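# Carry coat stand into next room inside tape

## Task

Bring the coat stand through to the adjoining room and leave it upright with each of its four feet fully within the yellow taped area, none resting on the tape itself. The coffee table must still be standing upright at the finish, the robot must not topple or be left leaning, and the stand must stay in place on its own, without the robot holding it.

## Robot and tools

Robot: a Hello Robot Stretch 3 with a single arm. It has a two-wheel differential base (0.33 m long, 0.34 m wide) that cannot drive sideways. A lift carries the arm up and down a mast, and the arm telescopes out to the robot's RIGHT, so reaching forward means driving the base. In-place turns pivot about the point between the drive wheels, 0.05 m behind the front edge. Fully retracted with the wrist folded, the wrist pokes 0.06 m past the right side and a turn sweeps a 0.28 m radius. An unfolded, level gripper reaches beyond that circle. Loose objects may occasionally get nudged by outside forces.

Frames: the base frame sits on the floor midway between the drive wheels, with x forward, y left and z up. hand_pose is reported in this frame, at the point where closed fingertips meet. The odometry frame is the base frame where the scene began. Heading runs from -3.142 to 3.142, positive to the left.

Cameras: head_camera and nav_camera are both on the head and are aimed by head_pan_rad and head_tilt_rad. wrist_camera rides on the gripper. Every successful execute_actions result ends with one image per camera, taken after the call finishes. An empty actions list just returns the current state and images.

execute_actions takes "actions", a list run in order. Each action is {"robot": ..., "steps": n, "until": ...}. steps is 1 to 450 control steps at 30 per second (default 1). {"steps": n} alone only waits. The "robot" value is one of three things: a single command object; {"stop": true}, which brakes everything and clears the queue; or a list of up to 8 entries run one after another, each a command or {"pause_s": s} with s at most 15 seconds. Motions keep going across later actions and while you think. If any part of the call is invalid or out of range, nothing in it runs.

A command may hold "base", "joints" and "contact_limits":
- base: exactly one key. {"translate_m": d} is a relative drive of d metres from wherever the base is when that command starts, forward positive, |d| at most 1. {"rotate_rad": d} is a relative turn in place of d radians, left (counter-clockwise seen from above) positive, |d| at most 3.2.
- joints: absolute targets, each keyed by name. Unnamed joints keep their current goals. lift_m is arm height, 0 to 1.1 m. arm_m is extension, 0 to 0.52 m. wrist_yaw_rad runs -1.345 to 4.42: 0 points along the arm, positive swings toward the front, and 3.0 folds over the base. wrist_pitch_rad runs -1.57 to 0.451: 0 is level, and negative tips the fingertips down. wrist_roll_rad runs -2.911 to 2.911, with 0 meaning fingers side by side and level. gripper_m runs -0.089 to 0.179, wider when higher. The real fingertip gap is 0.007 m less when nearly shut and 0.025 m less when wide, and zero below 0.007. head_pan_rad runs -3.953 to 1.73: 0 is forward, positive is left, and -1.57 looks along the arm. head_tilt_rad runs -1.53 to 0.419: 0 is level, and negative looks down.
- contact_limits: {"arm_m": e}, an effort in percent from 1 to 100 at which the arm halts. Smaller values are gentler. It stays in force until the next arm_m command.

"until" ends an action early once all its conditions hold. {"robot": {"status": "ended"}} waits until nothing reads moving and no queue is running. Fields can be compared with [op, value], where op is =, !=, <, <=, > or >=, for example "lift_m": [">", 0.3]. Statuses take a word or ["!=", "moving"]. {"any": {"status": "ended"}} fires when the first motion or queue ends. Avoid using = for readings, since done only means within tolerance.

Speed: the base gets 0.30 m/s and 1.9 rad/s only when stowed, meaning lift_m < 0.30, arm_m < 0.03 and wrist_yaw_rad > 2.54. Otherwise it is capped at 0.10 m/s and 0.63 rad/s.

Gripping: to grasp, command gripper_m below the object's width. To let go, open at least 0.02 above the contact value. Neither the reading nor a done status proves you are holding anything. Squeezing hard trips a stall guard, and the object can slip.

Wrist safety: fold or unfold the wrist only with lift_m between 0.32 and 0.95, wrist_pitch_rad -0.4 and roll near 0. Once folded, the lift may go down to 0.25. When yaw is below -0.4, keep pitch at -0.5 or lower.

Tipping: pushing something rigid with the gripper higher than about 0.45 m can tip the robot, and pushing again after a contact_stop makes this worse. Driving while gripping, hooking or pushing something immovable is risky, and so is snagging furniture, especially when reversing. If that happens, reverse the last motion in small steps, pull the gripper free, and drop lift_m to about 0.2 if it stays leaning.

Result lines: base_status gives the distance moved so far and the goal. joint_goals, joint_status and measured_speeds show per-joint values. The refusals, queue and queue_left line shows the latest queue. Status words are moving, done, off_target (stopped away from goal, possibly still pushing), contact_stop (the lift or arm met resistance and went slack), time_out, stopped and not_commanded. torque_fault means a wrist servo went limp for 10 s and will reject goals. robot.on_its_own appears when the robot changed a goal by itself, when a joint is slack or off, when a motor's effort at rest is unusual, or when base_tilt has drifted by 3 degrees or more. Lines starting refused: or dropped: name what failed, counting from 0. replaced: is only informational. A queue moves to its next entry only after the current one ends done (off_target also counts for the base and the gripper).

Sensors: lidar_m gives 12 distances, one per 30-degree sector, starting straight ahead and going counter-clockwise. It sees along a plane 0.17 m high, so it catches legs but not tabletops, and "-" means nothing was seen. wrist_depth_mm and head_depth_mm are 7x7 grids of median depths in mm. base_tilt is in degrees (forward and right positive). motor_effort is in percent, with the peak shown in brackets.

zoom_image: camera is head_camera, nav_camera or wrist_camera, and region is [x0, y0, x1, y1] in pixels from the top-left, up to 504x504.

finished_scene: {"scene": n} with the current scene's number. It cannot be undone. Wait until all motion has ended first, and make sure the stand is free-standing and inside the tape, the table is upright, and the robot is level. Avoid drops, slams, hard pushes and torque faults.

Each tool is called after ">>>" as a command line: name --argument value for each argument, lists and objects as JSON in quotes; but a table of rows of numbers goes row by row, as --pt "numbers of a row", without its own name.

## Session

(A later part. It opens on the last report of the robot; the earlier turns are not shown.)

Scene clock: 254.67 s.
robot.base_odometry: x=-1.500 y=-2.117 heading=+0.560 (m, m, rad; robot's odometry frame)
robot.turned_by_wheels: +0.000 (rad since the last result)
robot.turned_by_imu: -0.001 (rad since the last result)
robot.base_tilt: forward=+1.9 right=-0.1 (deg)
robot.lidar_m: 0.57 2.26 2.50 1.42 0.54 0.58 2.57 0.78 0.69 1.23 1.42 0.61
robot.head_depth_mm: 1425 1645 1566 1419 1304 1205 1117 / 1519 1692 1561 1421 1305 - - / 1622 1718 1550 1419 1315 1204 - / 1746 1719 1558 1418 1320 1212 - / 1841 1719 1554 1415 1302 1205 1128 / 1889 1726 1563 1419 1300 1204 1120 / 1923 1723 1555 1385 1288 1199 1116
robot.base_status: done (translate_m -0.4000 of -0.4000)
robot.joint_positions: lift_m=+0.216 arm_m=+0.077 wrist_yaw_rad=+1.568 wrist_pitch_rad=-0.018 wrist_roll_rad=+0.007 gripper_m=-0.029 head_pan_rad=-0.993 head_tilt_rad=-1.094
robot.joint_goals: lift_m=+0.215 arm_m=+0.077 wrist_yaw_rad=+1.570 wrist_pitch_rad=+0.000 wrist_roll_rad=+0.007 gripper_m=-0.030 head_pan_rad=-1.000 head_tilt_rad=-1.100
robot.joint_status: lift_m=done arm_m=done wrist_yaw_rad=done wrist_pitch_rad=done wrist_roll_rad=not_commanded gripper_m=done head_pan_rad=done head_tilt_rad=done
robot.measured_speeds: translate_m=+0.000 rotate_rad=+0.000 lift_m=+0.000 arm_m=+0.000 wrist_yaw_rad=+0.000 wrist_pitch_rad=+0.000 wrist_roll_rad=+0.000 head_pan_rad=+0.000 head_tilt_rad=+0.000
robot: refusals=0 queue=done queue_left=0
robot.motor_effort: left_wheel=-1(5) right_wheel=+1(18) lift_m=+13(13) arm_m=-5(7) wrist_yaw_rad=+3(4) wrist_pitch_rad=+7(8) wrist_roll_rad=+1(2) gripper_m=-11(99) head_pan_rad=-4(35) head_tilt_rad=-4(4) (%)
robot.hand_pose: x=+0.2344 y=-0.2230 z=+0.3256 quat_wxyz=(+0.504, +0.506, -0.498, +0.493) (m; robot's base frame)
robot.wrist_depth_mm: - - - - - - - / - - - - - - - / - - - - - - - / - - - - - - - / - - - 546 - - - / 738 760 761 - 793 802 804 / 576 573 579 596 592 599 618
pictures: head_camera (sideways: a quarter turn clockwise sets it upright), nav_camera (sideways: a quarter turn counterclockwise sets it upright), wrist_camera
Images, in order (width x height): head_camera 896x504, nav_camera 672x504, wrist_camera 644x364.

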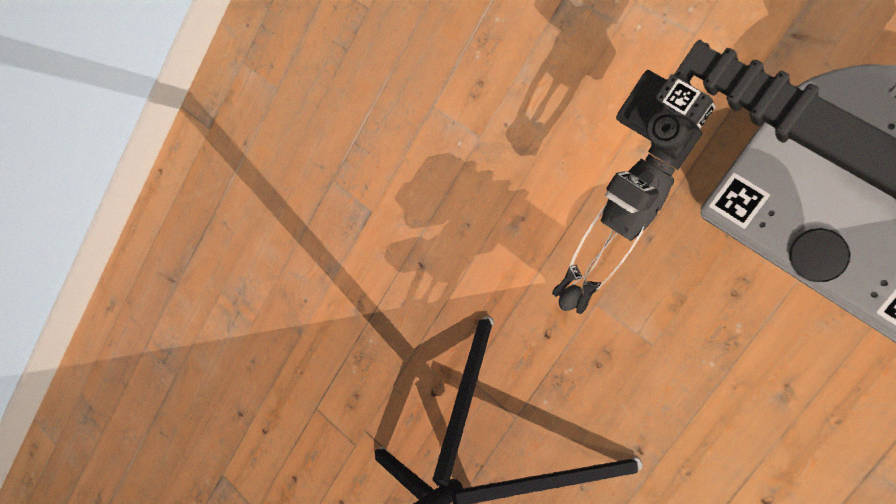

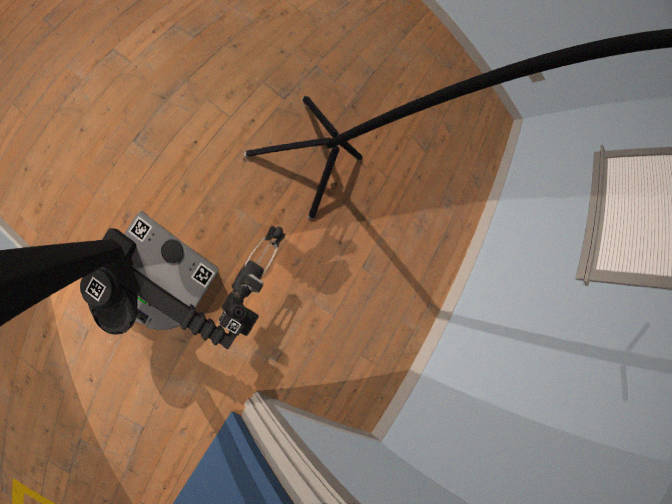

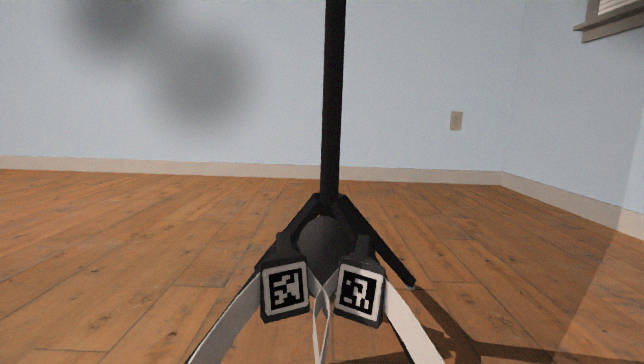

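>>> execute_actions --actions '[{"robot":[{"base":{"translate_m":0.44},"joints":{"gripper_m":0.13,"head_pan_rad":-0.6}},{"joints":{"gripper_m":-0.03}},{"base":{"translate_m":-0.08}}],"steps":450,"until":{"robot":{"status":"ended"}}}]'

Scene clock: 266.10 s.
robot.base_odometry: x=-1.195 y=-1.925 heading=+0.561 (m, m, rad; robot's odometry frame)
robot.turned_by_wheels: +0.000 (rad since the last result)
robot.turned_by_imu: -0.001 (rad since the last result)
robot.base_tilt: forward=+1.9 right=+0.0 (deg)
robot.lidar_m: 0.41 1.89 2.51 2.41 1.01 0.82 2.94 0.91 0.97 1.37 0.32 0.20
robot.head_depth_mm: 1739 1725 1556 1416 1259 1223 1108 / 1866 1731 1554 1420 1266 1219 1145 / 1941 1720 1554 1421 1257 1205 - / 1935 1716 1556 1417 1282 1192 - / 1924 1727 1554 1420 1289 1204 1137 / 1901 1725 1553 1421 1299 1207 1117 / 1861 1720 1556 1420 1302 1200 1115
robot.base_status: done (translate_m -0.0800 of -0.0800)
robot.joint_positions: lift_m=+0.216 arm_m=+0.077 wrist_yaw_rad=+1.593 wrist_pitch_rad=+0.124 wrist_roll_rad=+0.007 gripper_m=-0.020 head_pan_rad=-0.606 head_tilt_rad=-1.094
robot.joint_goals: lift_m=+0.215 arm_m=+0.077 wrist_yaw_rad=+1.570 wrist_pitch_rad=+0.000 wrist_roll_rad=+0.007 gripper_m=-0.021 head_pan_rad=-0.600 head_tilt_rad=-1.100
robot.joint_status: lift_m=done arm_m=done wrist_yaw_rad=done wrist_pitch_rad=done wrist_roll_rad=not_commanded gripper_m=done head_pan_rad=done head_tilt_rad=done
robot.measured_speeds: translate_m=+0.000 rotate_rad=+0.000 lift_m=+0.000 arm_m=+0.000 wrist_yaw_rad=+0.000 wrist_pitch_rad=+0.000 wrist_roll_rad=+0.000 head_pan_rad=+0.000 head_tilt_rad=+0.000
robot: refusals=0 queue=done queue_left=0
robot.on_its_own: gripper_m is held at -0.021, not at your -0.030, by its stall guard, which is still easing; wrist_yaw_rad is at rest, and its effort (-27) is outside its rest range (-12 to +12); wrist_pitch_rad is at rest, and its effort (-49) is outside its rest range (-20 to +32)
robot.motor_effort: left_wheel=+1(7) right_wheel=-10(27) lift_m=+12(12) arm_m=-3(6) wrist_yaw_rad=-27(25) wrist_pitch_rad=-49(50) wrist_roll_rad=+1(1) gripper_m=-22(100) head_pan_rad=+2(28) head_tilt_rad=-4(4) (%)
robot.hand_pose: x=+0.2358 y=-0.2165 z=+0.3620 quat_wxyz=(+0.461, +0.476, -0.526, +0.533) (m; robot's base frame)
robot.wrist_depth_mm: - - - 101 - - - / - - - 105 - - - / - - - 109 - - - / - - - 115 - - - / - - - 120 - - - / - - - 126 - - - / 737 757 762 134 780 813 824
pictures: head_camera (sideways: a quarter turn clockwise sets it upright), nav_camera (sideways: a quarter turn counterclockwise sets it upright), wrist_camera
Images, in order (width x height): head_camera 896x504, nav_camera 672x504, wrist_camera 644x364.

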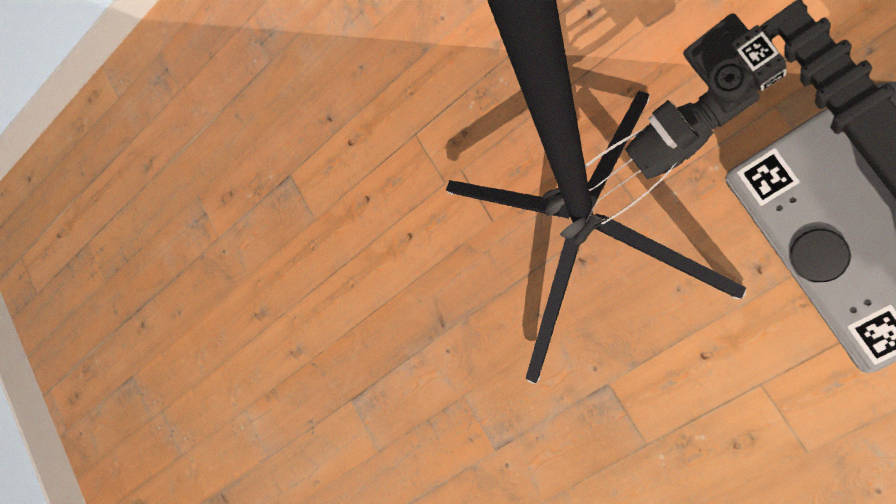

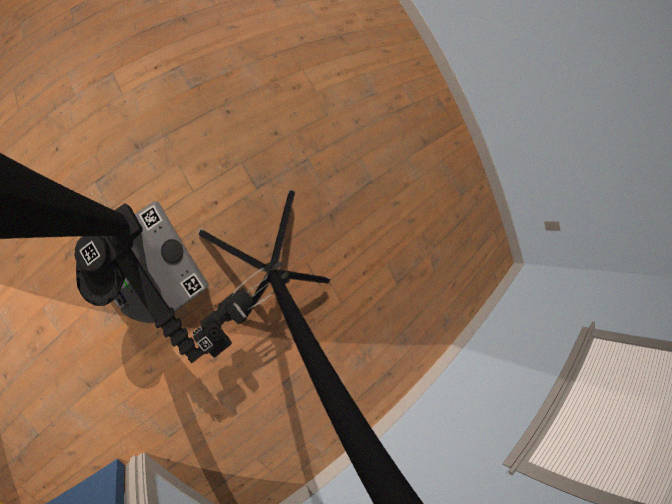

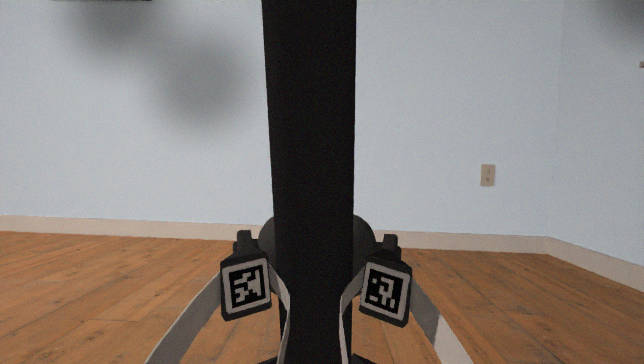

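>>> execute_actions --actions '[{"robot":[{"base":{"translate_m":0.075}},{"joints":{"gripper_m":0.15}},{"base":{"translate_m":-0.3}},{"joints":{"arm_m":0.25,"wrist_yaw_rad":1.95,"wrist_pitch_rad":-0.6,"lift_m":0.13,"head_pan_rad":-0.8}}],"steps":450,"until":{"robot":{"status":"ended"}}}]'

Scene clock: 279.07 s.
robot.base_odometry: x=-1.385 y=-2.045 heading=+0.560 (m, m, rad; robot's odometry frame)
robot.turned_by_wheels: +0.000 (rad since the last result)
robot.turned_by_imu: -0.002 (rad since the last result)
robot.base_tilt: forward=+2.0 right=+0.0 (deg)
robot.lidar_m: 0.47 2.13 2.51 1.99 0.67 0.63 2.72 0.81 0.76 1.37 1.42 0.46
robot.head_depth_mm: 1546 1682 1560 1421 1324 1223 1121 / 1688 1727 1558 1419 1319 1204 - / 1832 1730 1560 1414 1303 1220 - / 1906 1728 1557 1419 1302 1210 - / 1917 1723 1555 1402 1303 1203 1136 / 1924 1723 1538 1360 1287 1202 1120 / 1926 691 1537 1421 1298 1200 1116
robot.base_status: done (translate_m -0.3000 of -0.3000)
robot.joint_positions: lift_m=+0.131 arm_m=+0.250 wrist_yaw_rad=+1.949 wrist_pitch_rad=-0.609 wrist_roll_rad=+0.007 gripper_m=+0.150 head_pan_rad=-0.793 head_tilt_rad=-1.094
robot.joint_goals: lift_m=+0.130 arm_m=+0.250 wrist_yaw_rad=+1.950 wrist_pitch_rad=-0.600 wrist_roll_rad=+0.007 gripper_m=+0.150 head_pan_rad=-0.800 head_tilt_rad=-1.100
robot.joint_status: lift_m=done arm_m=done wrist_yaw_rad=done wrist_pitch_rad=done wrist_roll_rad=not_commanded gripper_m=done head_pan_rad=done head_tilt_rad=done
robot.measured_speeds: translate_m=+0.000 rotate_rad=+0.000 lift_m=+0.000 arm_m=+0.000 wrist_yaw_rad=+0.000 wrist_pitch_rad=+0.000 wrist_roll_rad=+0.000 head_pan_rad=+0.000 head_tilt_rad=+0.000
robot: refusals=0 queue=done queue_left=0
robot.motor_effort: left_wheel=-1(5) right_wheel=+1(25) lift_m=+12(15) arm_m=+4(4) wrist_yaw_rad=+2(27) wrist_pitch_rad=+4(48) wrist_roll_rad=+2(2) gripper_m=+1(83) head_pan_rad=-3(19) head_tilt_rad=-4(4) (%)
robot.hand_pose: x=+0.1612 y=-0.3223 z=+0.1029 quat_wxyz=(+0.554, +0.679, -0.205, +0.436) (m; robot's base frame)
robot.wrist_depth_mm: 629 639 616 645 625 630 674 / 490 493 482 502 466 509 518 / 396 402 408 409 391 415 415 / 339 335 340 342 333 349 349 / 291 301 290 297 297 307 300 / 260 - 260 259 263 - 267 / 229 229 232 233 236 230 236
pictures: head_camera (sideways: a quarter turn clockwise sets it upright), nav_camera (sideways: a quarter turn counterclockwise sets it upright), wrist_camera
Images, in order (width x height): head_camera 896x504, nav_camera 672x504, wrist_camera 644x364.

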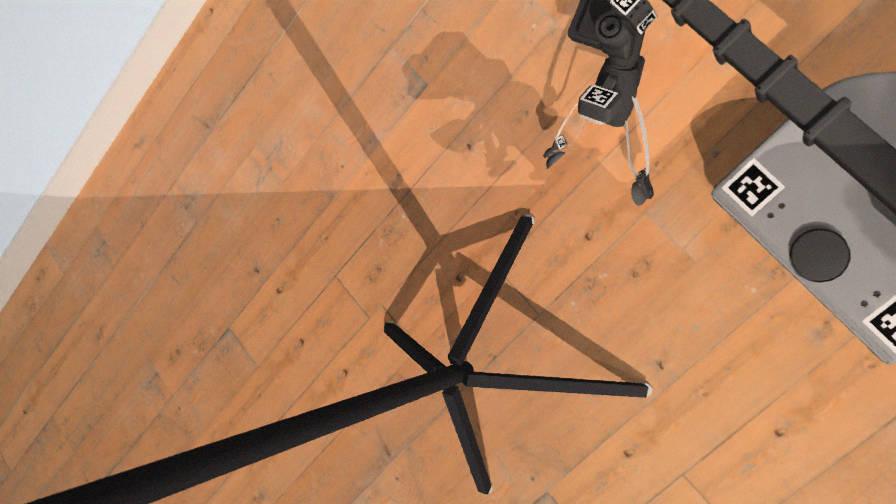

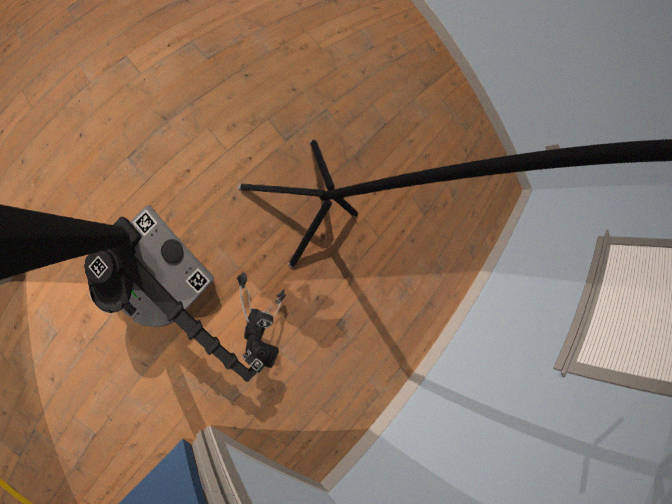

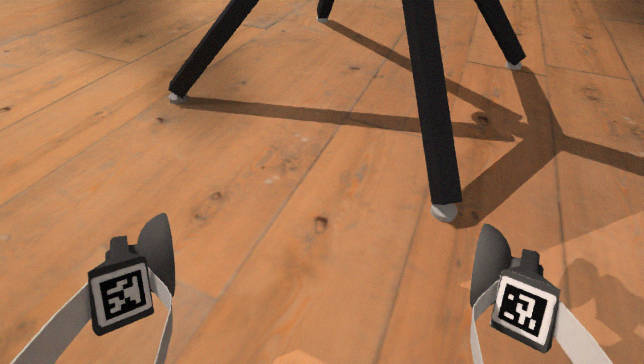

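>>> execute_actions --actions '[{"robot":[{"base":{"translate_m":0.2}},{"joints":{"gripper_m":0.08}}],"steps":450,"until":{"robot":{"status":"ended"}}}]'

Scene clock: 283.80 s.
robot.base_odometry: x=-1.216 y=-1.939 heading=+0.560 (m, m, rad; robot's odometry frame)
robot.turned_by_wheels: +0.000 (rad since the last result)
robot.turned_by_imu: -0.001 (rad since the last result)
robot.base_tilt: forward=+1.9 right=-0.1 (deg)
robot.lidar_m: 1.86 1.92 2.51 2.41 0.98 0.79 2.92 0.89 0.92 1.37 0.36 0.27
robot.head_depth_mm: 1540 1682 1562 1410 1326 1217 1122 / 1678 1727 1550 1422 1321 1209 - / 1836 1723 1559 1416 1316 1219 - / 1898 1718 1554 1419 1288 1205 - / 1862 473 620 1384 1267 1187 1136 / 1831 1699 1557 1416 1288 1204 1119 / 1925 1721 1551 1421 1300 1207 1121
robot.base_status: done (translate_m +0.2000 of +0.2000)
robot.joint_positions: lift_m=+0.131 arm_m=+0.250 wrist_yaw_rad=+1.949 wrist_pitch_rad=-0.609 wrist_roll_rad=+0.007 gripper_m=+0.080 head_pan_rad=-0.793 head_tilt_rad=-1.094
robot.joint_goals: lift_m=+0.130 arm_m=+0.250 wrist_yaw_rad=+1.950 wrist_pitch_rad=-0.600 wrist_roll_rad=+0.007 gripper_m=+0.080 head_pan_rad=-0.800 head_tilt_rad=-1.100
robot.joint_status: lift_m=done arm_m=done wrist_yaw_rad=done wrist_pitch_rad=done wrist_roll_rad=not_commanded gripper_m=done head_pan_rad=done head_tilt_rad=done
robot.measured_speeds: translate_m=+0.000 rotate_rad=+0.000 lift_m=+0.000 arm_m=+0.000 wrist_yaw_rad=+0.000 wrist_pitch_rad=+0.000 wrist_roll_rad=+0.000 head_pan_rad=+0.000 head_tilt_rad=+0.000
robot: refusals=0 queue=done queue_left=0
robot.motor_effort: left_wheel=-1(3) right_wheel=+1(5) lift_m=+12(12) arm_m=+4(4) wrist_yaw_rad=+2(1) wrist_pitch_rad=+4(3) wrist_roll_rad=+1(1) gripper_m=+0(84) head_pan_rad=-3(3) head_tilt_rad=-4(4) (%)
robot.hand_pose: x=+0.1612 y=-0.3223 z=+0.1029 quat_wxyz=(+0.554, +0.679, -0.205, +0.436) (m; robot's base frame)
robot.wrist_depth_mm: 633 572 652 404 629 670 698 / 490 472 493 180 510 488 518 / 375 401 406 380 410 404 414 / 320 338 341 321 349 348 351 / 293 294 302 282 307 299 301 / 257 259 258 254 251 264 263 / 230 230 232 228 225 235 237
pictures: head_camera (sideways: a quarter turn clockwise sets it upright), nav_camera (sideways: a quarter turn counterclockwise sets it upright), wrist_camera
Images, in order (width x height): head_camera 896x504, nav_camera 672x504, wrist_camera 644x364.

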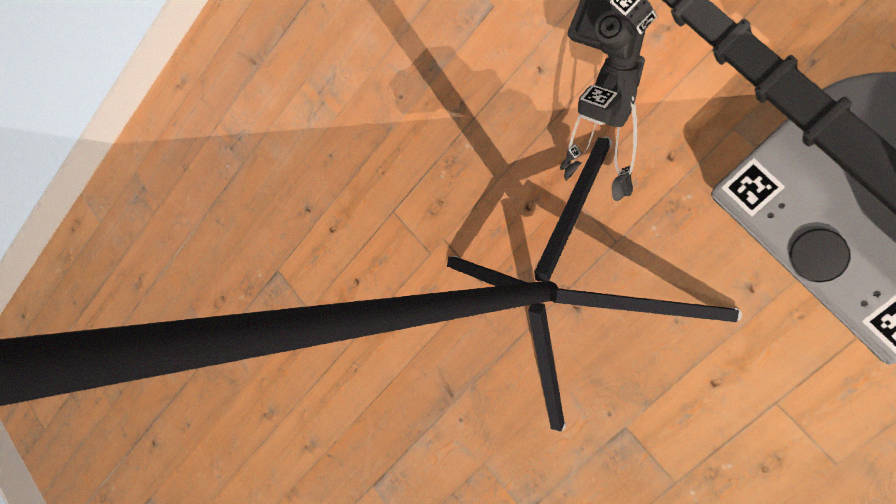

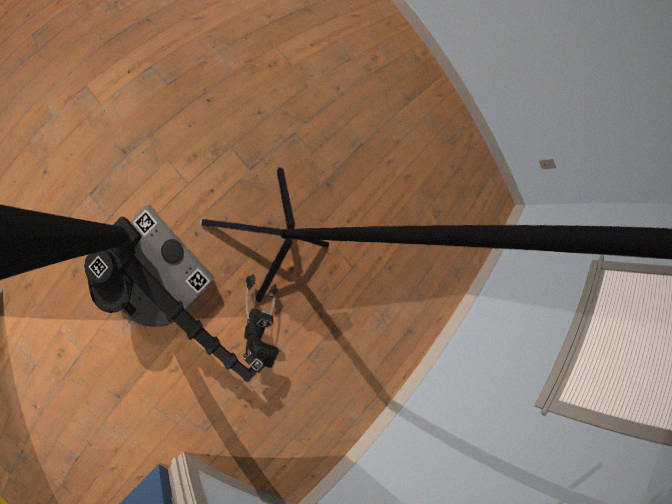

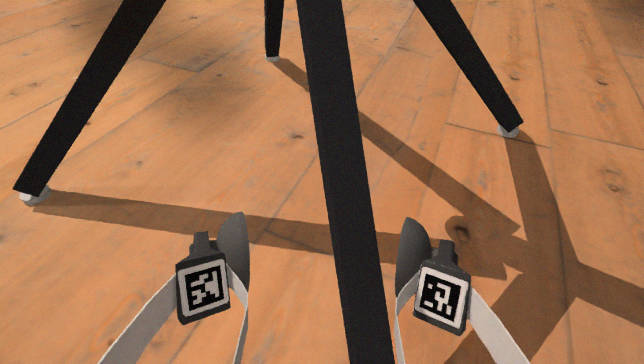

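Go deeper so the pads close behind the leg (a hook).

>>> execute_actions --actions '[{"robot":[{"base":{"translate_m":0.05},"joints":{"lift_m":0.11,"arm_m":0.26}},{"joints":{"gripper_m":-0.03}},{"base":{"translate_m":-0.15}},{"base":{"translate_m":-0.2},"joints":{"arm_m":0.14,"wrist_yaw_rad":1.7}}],"steps":450,"until":{"robot":{"status":"ended"}}}]'

Scene clock: 292.60 s.
robot.base_odometry: x=-1.470 y=-2.098 heading=+0.561 (m, m, rad; robot's odometry frame)
robot.turned_by_wheels: +0.000 (rad since the last result)
robot.turned_by_imu: +0.000 (rad since the last result)
robot.base_tilt: forward=+2.0 right=-0.1 (deg)
robot.lidar_m: 2.16 2.23 2.50 1.56 0.56 0.58 2.62 0.78 0.70 1.36 0.32 0.32
robot.head_depth_mm: 1546 1686 1566 1413 1301 1212 1123 / 1675 1726 1554 1421 1303 1190 - / 1834 1726 1553 1420 1325 1212 - / 1893 1722 1559 1420 1279 1208 - / 404 478 662 1387 1271 1201 1139 / 1861 1719 1546 1410 1298 1202 1121 / 1923 1718 1550 1413 1296 1200 1120
robot.base_status: done (translate_m -0.2000 of -0.2000)
robot.joint_positions: lift_m=+0.110 arm_m=+0.140 wrist_yaw_rad=+1.689 wrist_pitch_rad=-0.599 wrist_roll_rad=+0.007 gripper_m=-0.026 head_pan_rad=-0.793 head_tilt_rad=-1.094
robot.joint_goals: lift_m=+0.110 arm_m=+0.140 wrist_yaw_rad=+1.700 wrist_pitch_rad=-0.600 wrist_roll_rad=+0.007 gripper_m=-0.027 head_pan_rad=-0.800 head_tilt_rad=-1.100
robot.joint_status: lift_m=done arm_m=done wrist_yaw_rad=done wrist_pitch_rad=done wrist_roll_rad=not_commanded gripper_m=done head_pan_rad=done head_tilt_rad=done
robot.measured_speeds: translate_m=+0.000 rotate_rad=+0.000 lift_m=+0.000 arm_m=+0.000 wrist_yaw_rad=+0.000 wrist_pitch_rad=+0.000 wrist_roll_rad=+0.000 head_pan_rad=+0.000 head_tilt_rad=+0.000
robot: refusals=0 queue=done queue_left=0
robot.on_its_own: wrist_yaw_rad is at rest, and its effort (+13) is outside its rest range (-12 to +12)
robot.motor_effort: left_wheel=+2(5) right_wheel=-13(29) lift_m=+16(15) arm_m=-6(12) wrist_yaw_rad=+13(45) wrist_pitch_rad=-1(4) wrist_roll_rad=+2(5) gripper_m=-19(98) head_pan_rad=-3(3) head_tilt_rad=-5(4) (%)
robot.hand_pose: x=+0.1753 y=-0.2621 z=+0.0847 quat_wxyz=(+0.604, +0.645, -0.295, +0.364) (m; robot's base frame)
robot.wrist_depth_mm: 598 536 621 130 630 558 637 / 458 444 464 130 470 442 478 / 347 373 376 129 381 388 375 / 310 317 318 129 322 323 326 / 271 271 272 128 276 281 281 / 238 239 247 127 247 244 246 / 214 214 214 205 216 217 219
pictures: head_camera (sideways: a quarter turn clockwise sets it upright), nav_camera (sideways: a quarter turn counterclockwise sets it upright), wrist_camera
Images, in order (width x height): head_camera 896x504, nav_camera 672x504, wrist_camera 644x364.

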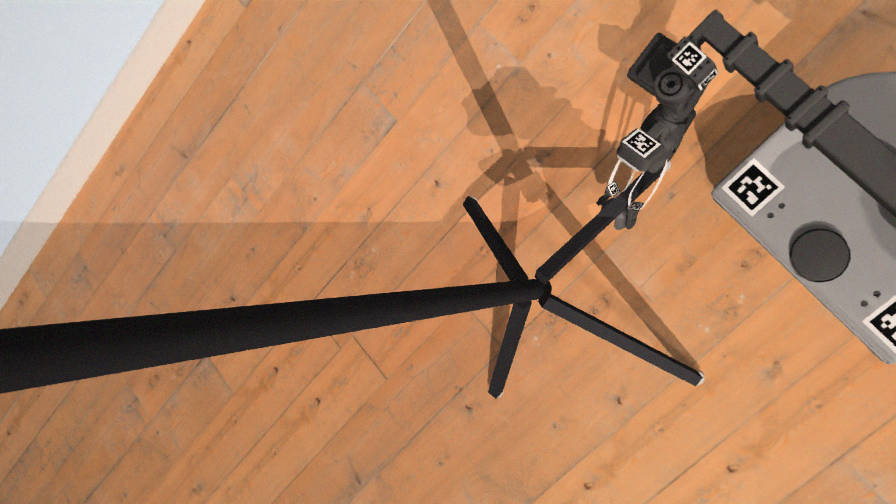

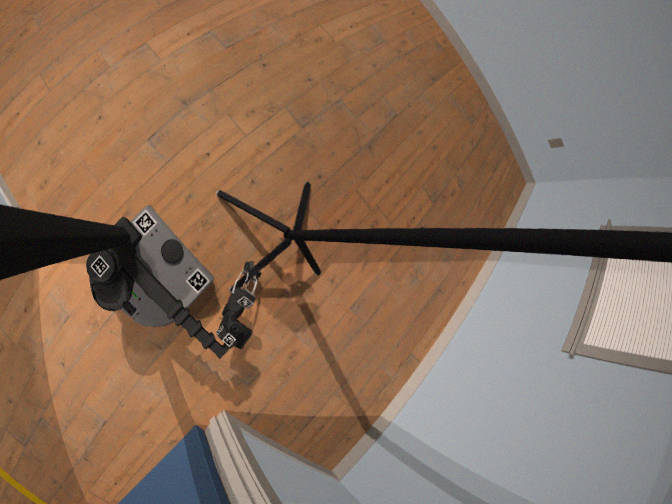

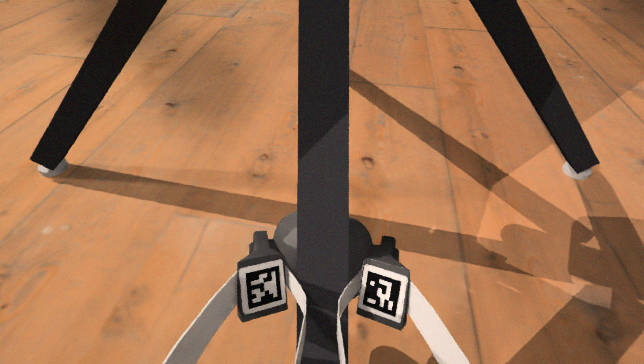

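Works.

>>> execute_actions --actions '[{"robot":{"base":{"translate_m":-0.5},"joints":{"arm_m":0.08,"head_pan_rad":-1.1}},"steps":450,"until":{"robot":{"status":"ended"}}}]'

Scene clock: 298.87 s.
robot.base_odometry: x=-1.893 y=-2.364 heading=+0.561 (m, m, rad; robot's odometry frame)
robot.turned_by_wheels: +0.000 (rad since the last result)
robot.turned_by_imu: +0.000 (rad since the last result)
robot.base_tilt: forward=+2.0 right=-0.1 (deg)
robot.lidar_m: 0.32 2.75 0.44 0.41 1.83 2.21 2.12 0.77 0.57 0.56 0.29 0.29
robot.head_depth_mm: 609 694 823 998 1265 1208 1121 / 1470 1651 944 1150 1300 1200 - / 1560 1711 1555 1395 1303 - - / 1646 1729 1555 1420 1304 1205 - / 1759 1716 1554 1414 1282 1203 1126 / 1836 1725 1557 1413 1259 1189 1121 / 1882 1719 1553 1367 1302 1203 1120
robot.base_status: done (translate_m -0.5000 of -0.5000)
robot.joint_positions: lift_m=+0.110 arm_m=+0.080 wrist_yaw_rad=+1.648 wrist_pitch_rad=-0.601 wrist_roll_rad=+0.022 gripper_m=-0.026 head_pan_rad=-1.093 head_tilt_rad=-1.094
robot.joint_goals: lift_m=+0.110 arm_m=+0.080 wrist_yaw_rad=+1.656 wrist_pitch_rad=-0.600 wrist_roll_rad=+0.022 gripper_m=-0.027 head_pan_rad=-1.100 head_tilt_rad=-1.100
robot.joint_status: lift_m=done arm_m=done wrist_yaw_rad=done wrist_pitch_rad=done wrist_roll_rad=not_commanded gripper_m=done head_pan_rad=done head_tilt_rad=done
robot.measured_speeds: translate_m=+0.000 rotate_rad=+0.000 lift_m=+0.000 arm_m=+0.000 wrist_yaw_rad=+0.000 wrist_pitch_rad=+0.000 wrist_roll_rad=+0.000 head_pan_rad=+0.000 head_tilt_rad=+0.000
robot: refusals=0 queue=done queue_left=0
robot.on_its_own: wrist_yaw_rad is held at +1.656, not at your +1.700, by its stall guard, which is not easing now
robot.motor_effort: left_wheel=+0(4) right_wheel=-12(20) lift_m=+16(17) arm_m=-6(5) wrist_yaw_rad=+9(37) wrist_pitch_rad=+0(1) wrist_roll_rad=-6(6) gripper_m=-20(21) head_pan_rad=-3(26) head_tilt_rad=-4(5) (%)
robot.hand_pose: x=+0.1758 y=-0.2102 z=+0.0843 quat_wxyz=(+0.609, +0.641, -0.312, +0.347) (m; robot's base frame)
robot.wrist_depth_mm: 613 542 607 130 623 557 634 / 467 428 469 130 473 453 449 / 364 368 383 130 385 380 371 / 318 318 321 129 320 322 312 / 274 274 276 128 276 277 274 / 240 242 247 128 244 243 242 / 214 216 215 128 211 216 218
pictures: head_camera (sideways: a quarter turn clockwise sets it upright), nav_camera (sideways: a quarter turn counterclockwise sets it upright), wrist_camera
Images, in order (width x height): head_camera 896x504, nav_camera 672x504, wrist_camera 644x364.

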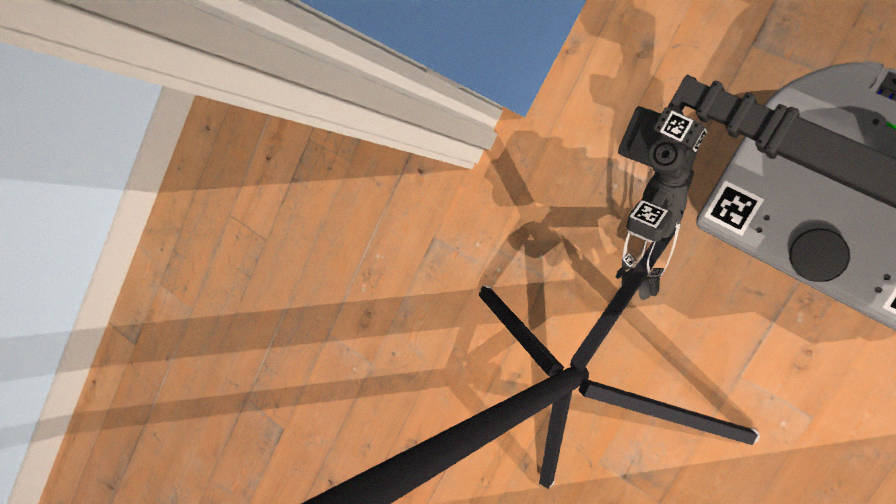

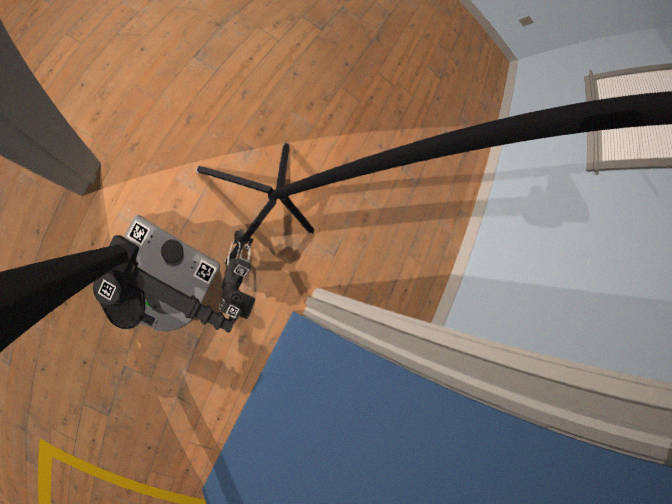

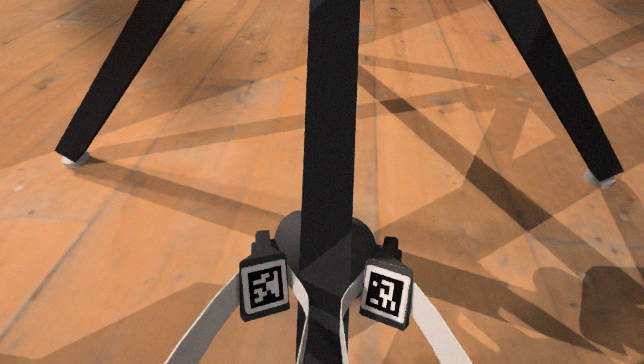

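>>> execute_actions --actions '[{"robot":{"base":{"translate_m":-1.0},"joints":{"head_pan_rad":-0.8}},"steps":450,"until":{"robot":{"status":"ended"}}},{"robot":{"base":{"translate_m":-0.4}},"steps":450,"until":{"robot":{"status":"ended"}}}]'

Scene clock: 315.40 s.
robot.base_odometry: x=-3.079 y=-3.108 heading=+0.561 (m, m, rad; robot's odometry frame)
robot.turned_by_wheels: +0.000 (rad since the last result)
robot.turned_by_imu: +0.000 (rad since the last result)
robot.base_tilt: forward=+1.9 right=+0.0 (deg)
robot.lidar_m: 0.32 1.46 1.95 1.74 1.03 0.74 0.71 0.73 0.99 1.42 0.29 0.29
robot.head_depth_mm: 1574 1692 1556 1422 1307 1205 1122 / 1597 1703 1559 1416 1298 1232 - / 714 850 1109 1402 1301 1208 - / 797 966 1230 1403 1299 1202 - / 905 1127 1371 1380 1257 1201 1135 / 371 436 1513 1417 1299 1190 1116 / 1223 1638 1556 1421 1298 1205 1119
robot.base_status: done (translate_m -0.4000 of -0.4000)
robot.joint_positions: lift_m=+0.110 arm_m=+0.080 wrist_yaw_rad=+1.648 wrist_pitch_rad=-0.600 wrist_roll_rad=+0.022 gripper_m=-0.026 head_pan_rad=-0.807 head_tilt_rad=-1.094
robot.joint_goals: lift_m=+0.110 arm_m=+0.080 wrist_yaw_rad=+1.656 wrist_pitch_rad=-0.600 wrist_roll_rad=+0.022 gripper_m=-0.027 head_pan_rad=-0.800 head_tilt_rad=-1.100
robot.joint_status: lift_m=done arm_m=done wrist_yaw_rad=done wrist_pitch_rad=done wrist_roll_rad=not_commanded gripper_m=done head_pan_rad=done head_tilt_rad=done
robot.measured_speeds: translate_m=+0.000 rotate_rad=+0.000 lift_m=+0.000 arm_m=+0.000 wrist_yaw_rad=+0.000 wrist_pitch_rad=+0.000 wrist_roll_rad=+0.000 head_pan_rad=+0.000 head_tilt_rad=+0.000
robot: refusals=0 queue=done queue_left=0
robot.on_its_own: wrist_yaw_rad is held at +1.656, not at your +1.700, by its stall guard, which is not easing now
robot.motor_effort: left_wheel=+0(3) right_wheel=-11(20) lift_m=+16(16) arm_m=-5(5) wrist_yaw_rad=+11(11) wrist_pitch_rad=-1(0) wrist_roll_rad=-7(6) gripper_m=-20(20) head_pan_rad=+3(24) head_tilt_rad=-4(4) (%)
robot.hand_pose: x=+0.1759 y=-0.2102 z=+0.0844 quat_wxyz=(+0.609, +0.641, -0.312, +0.347) (m; robot's base frame)
robot.wrist_depth_mm: 613 547 611 130 626 543 450 / 467 427 469 129 473 461 404 / 363 364 385 129 388 386 368 / 317 316 318 129 322 321 315 / 276 275 274 128 276 276 276 / 242 241 246 128 246 244 242 / 214 215 216 128 212 215 216
pictures: head_camera (sideways: a quarter turn clockwise sets it upright), nav_camera (sideways: a quarter turn counterclockwise sets it upright), wrist_camera
Images, in order (width x height): head_camera 896x504, nav_camera 672x504, wrist_camera 644x364.

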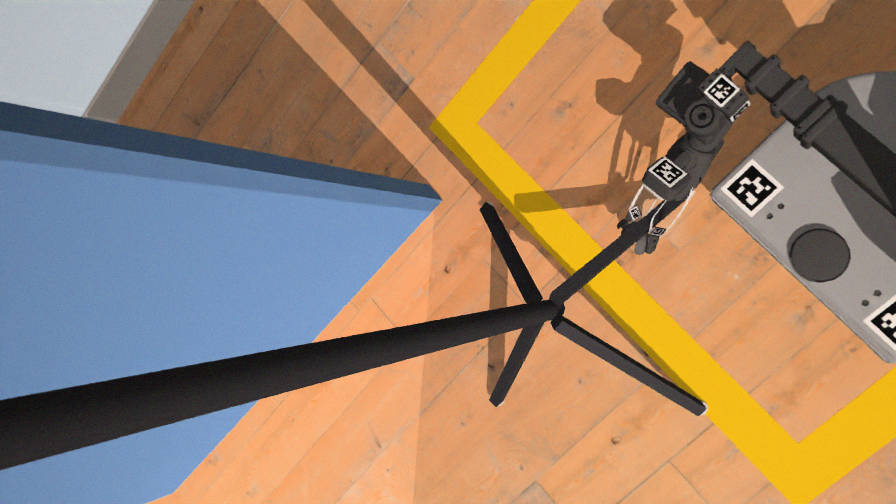

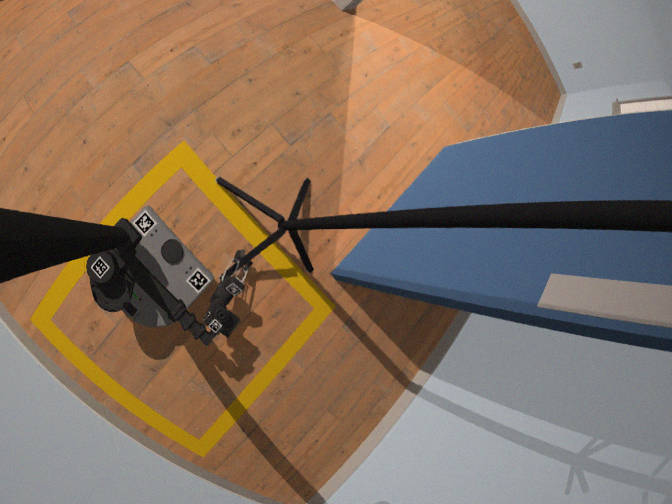

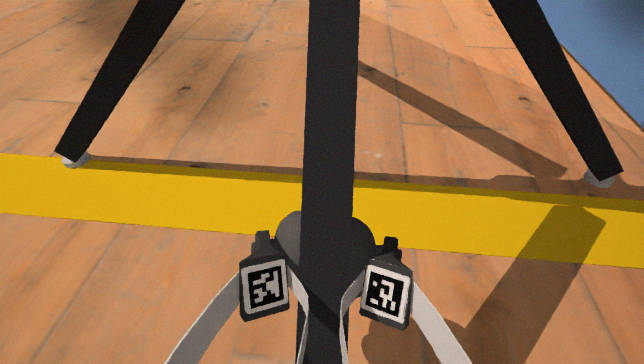

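Need ~0.36; room ~0.41.

>>> execute_actions --actions '[{"robot":[{"base":{"translate_m":-0.4},"joints":{"head_pan_rad":-0.5}},{"joints":{"gripper_m":0.13}},{"pause_s":0.5}],"steps":450,"until":{"robot":{"status":"ended"}}}]'

Scene clock: 323.30 s.
robot.base_odometry: x=-3.418 y=-3.321 heading=+0.560 (m, m, rad; robot's odometry frame)
robot.turned_by_wheels: +0.000 (rad since the last result)
robot.turned_by_imu: -0.001 (rad since the last result)
robot.base_tilt: forward=+1.9 right=-0.1 (deg)
robot.lidar_m: 0.32 1.88 2.16 1.31 0.45 0.33 0.31 0.32 0.43 1.14 0.29 0.28
robot.head_depth_mm: 1879 1736 1560 1424 1303 1215 1105 / 1933 1728 1558 1417 1300 1233 1146 / 371 1153 1512 1415 1292 1198 - / 1248 1503 1511 1386 1277 1206 - / 1602 1720 1557 1416 1301 1202 1141 / 1909 1729 1556 1414 1301 1202 1120 / 1934 1724 1555 1417 1301 1201 1121
robot.base_status: done (translate_m -0.4000 of -0.4000)
robot.joint_positions: lift_m=+0.110 arm_m=+0.080 wrist_yaw_rad=+1.654 wrist_pitch_rad=-0.609 wrist_roll_rad=+0.016 gripper_m=+0.130 head_pan_rad=-0.507 head_tilt_rad=-1.094
robot.joint_goals: lift_m=+0.110 arm_m=+0.080 wrist_yaw_rad=+1.656 wrist_pitch_rad=-0.600 wrist_roll_rad=+0.016 gripper_m=+0.130 head_pan_rad=-0.500 head_tilt_rad=-1.100
robot.joint_status: lift_m=done arm_m=done wrist_yaw_rad=done wrist_pitch_rad=done wrist_roll_rad=not_commanded gripper_m=done head_pan_rad=done head_tilt_rad=done
robot.measured_speeds: translate_m=+0.000 rotate_rad=+0.000 lift_m=+0.000 arm_m=+0.000 wrist_yaw_rad=+0.000 wrist_pitch_rad=+0.000 wrist_roll_rad=+0.000 head_pan_rad=+0.000 head_tilt_rad=+0.000
robot: refusals=0 queue=done queue_left=0
robot.on_its_own: wrist_yaw_rad is held at +1.656, not at your +1.700, by its stall guard, which is not easing now
robot.motor_effort: left_wheel=-1(3) right_wheel=+2(20) lift_m=+17(16) arm_m=-6(6) wrist_yaw_rad=+2(14) wrist_pitch_rad=+4(4) wrist_roll_rad=-3(6) gripper_m=+0(80) head_pan_rad=+3(24) head_tilt_rad=-4(4) (%)
robot.hand_pose: x=+0.1744 y=-0.2091 z=+0.0827 quat_wxyz=(+0.611, +0.643, -0.305, +0.348) (m; robot's base frame)
robot.wrist_depth_mm: 584 522 581 130 613 541 615 / 451 417 464 129 464 452 452 / 358 369 373 128 376 379 356 / 312 313 315 129 315 315 310 / 271 277 272 129 273 279 275 / 238 - 238 129 240 244 243 / 216 210 211 128 214 209 216
pictures: head_camera (sideways: a quarter turn clockwise sets it upright), nav_camera (sideways: a quarter turn counterclockwise sets it upright), wrist_camera
Images, in order (width x height): head_camera 896x504, nav_camera 672x504, wrist_camera 644x364.

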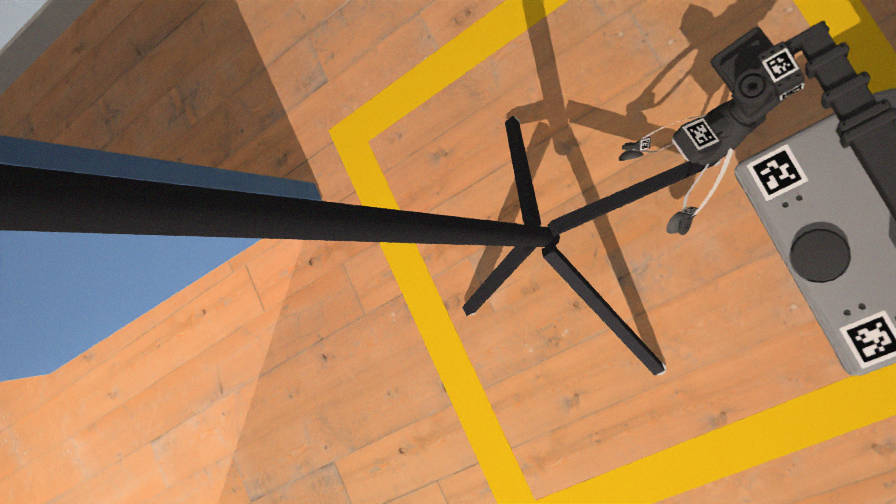

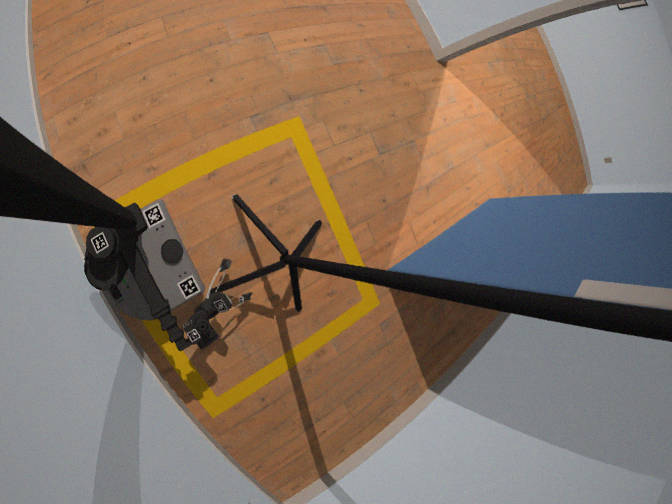

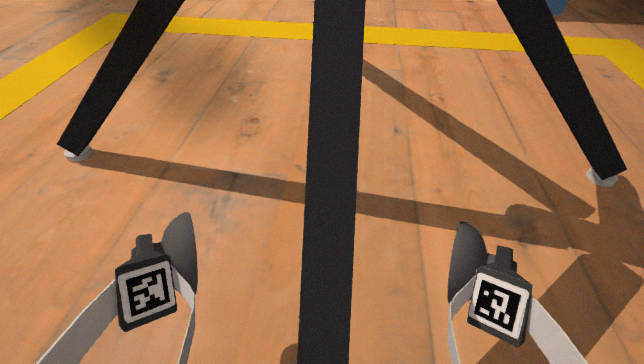

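>>> finished_scene --scene 2

The scene is finished: the task was done.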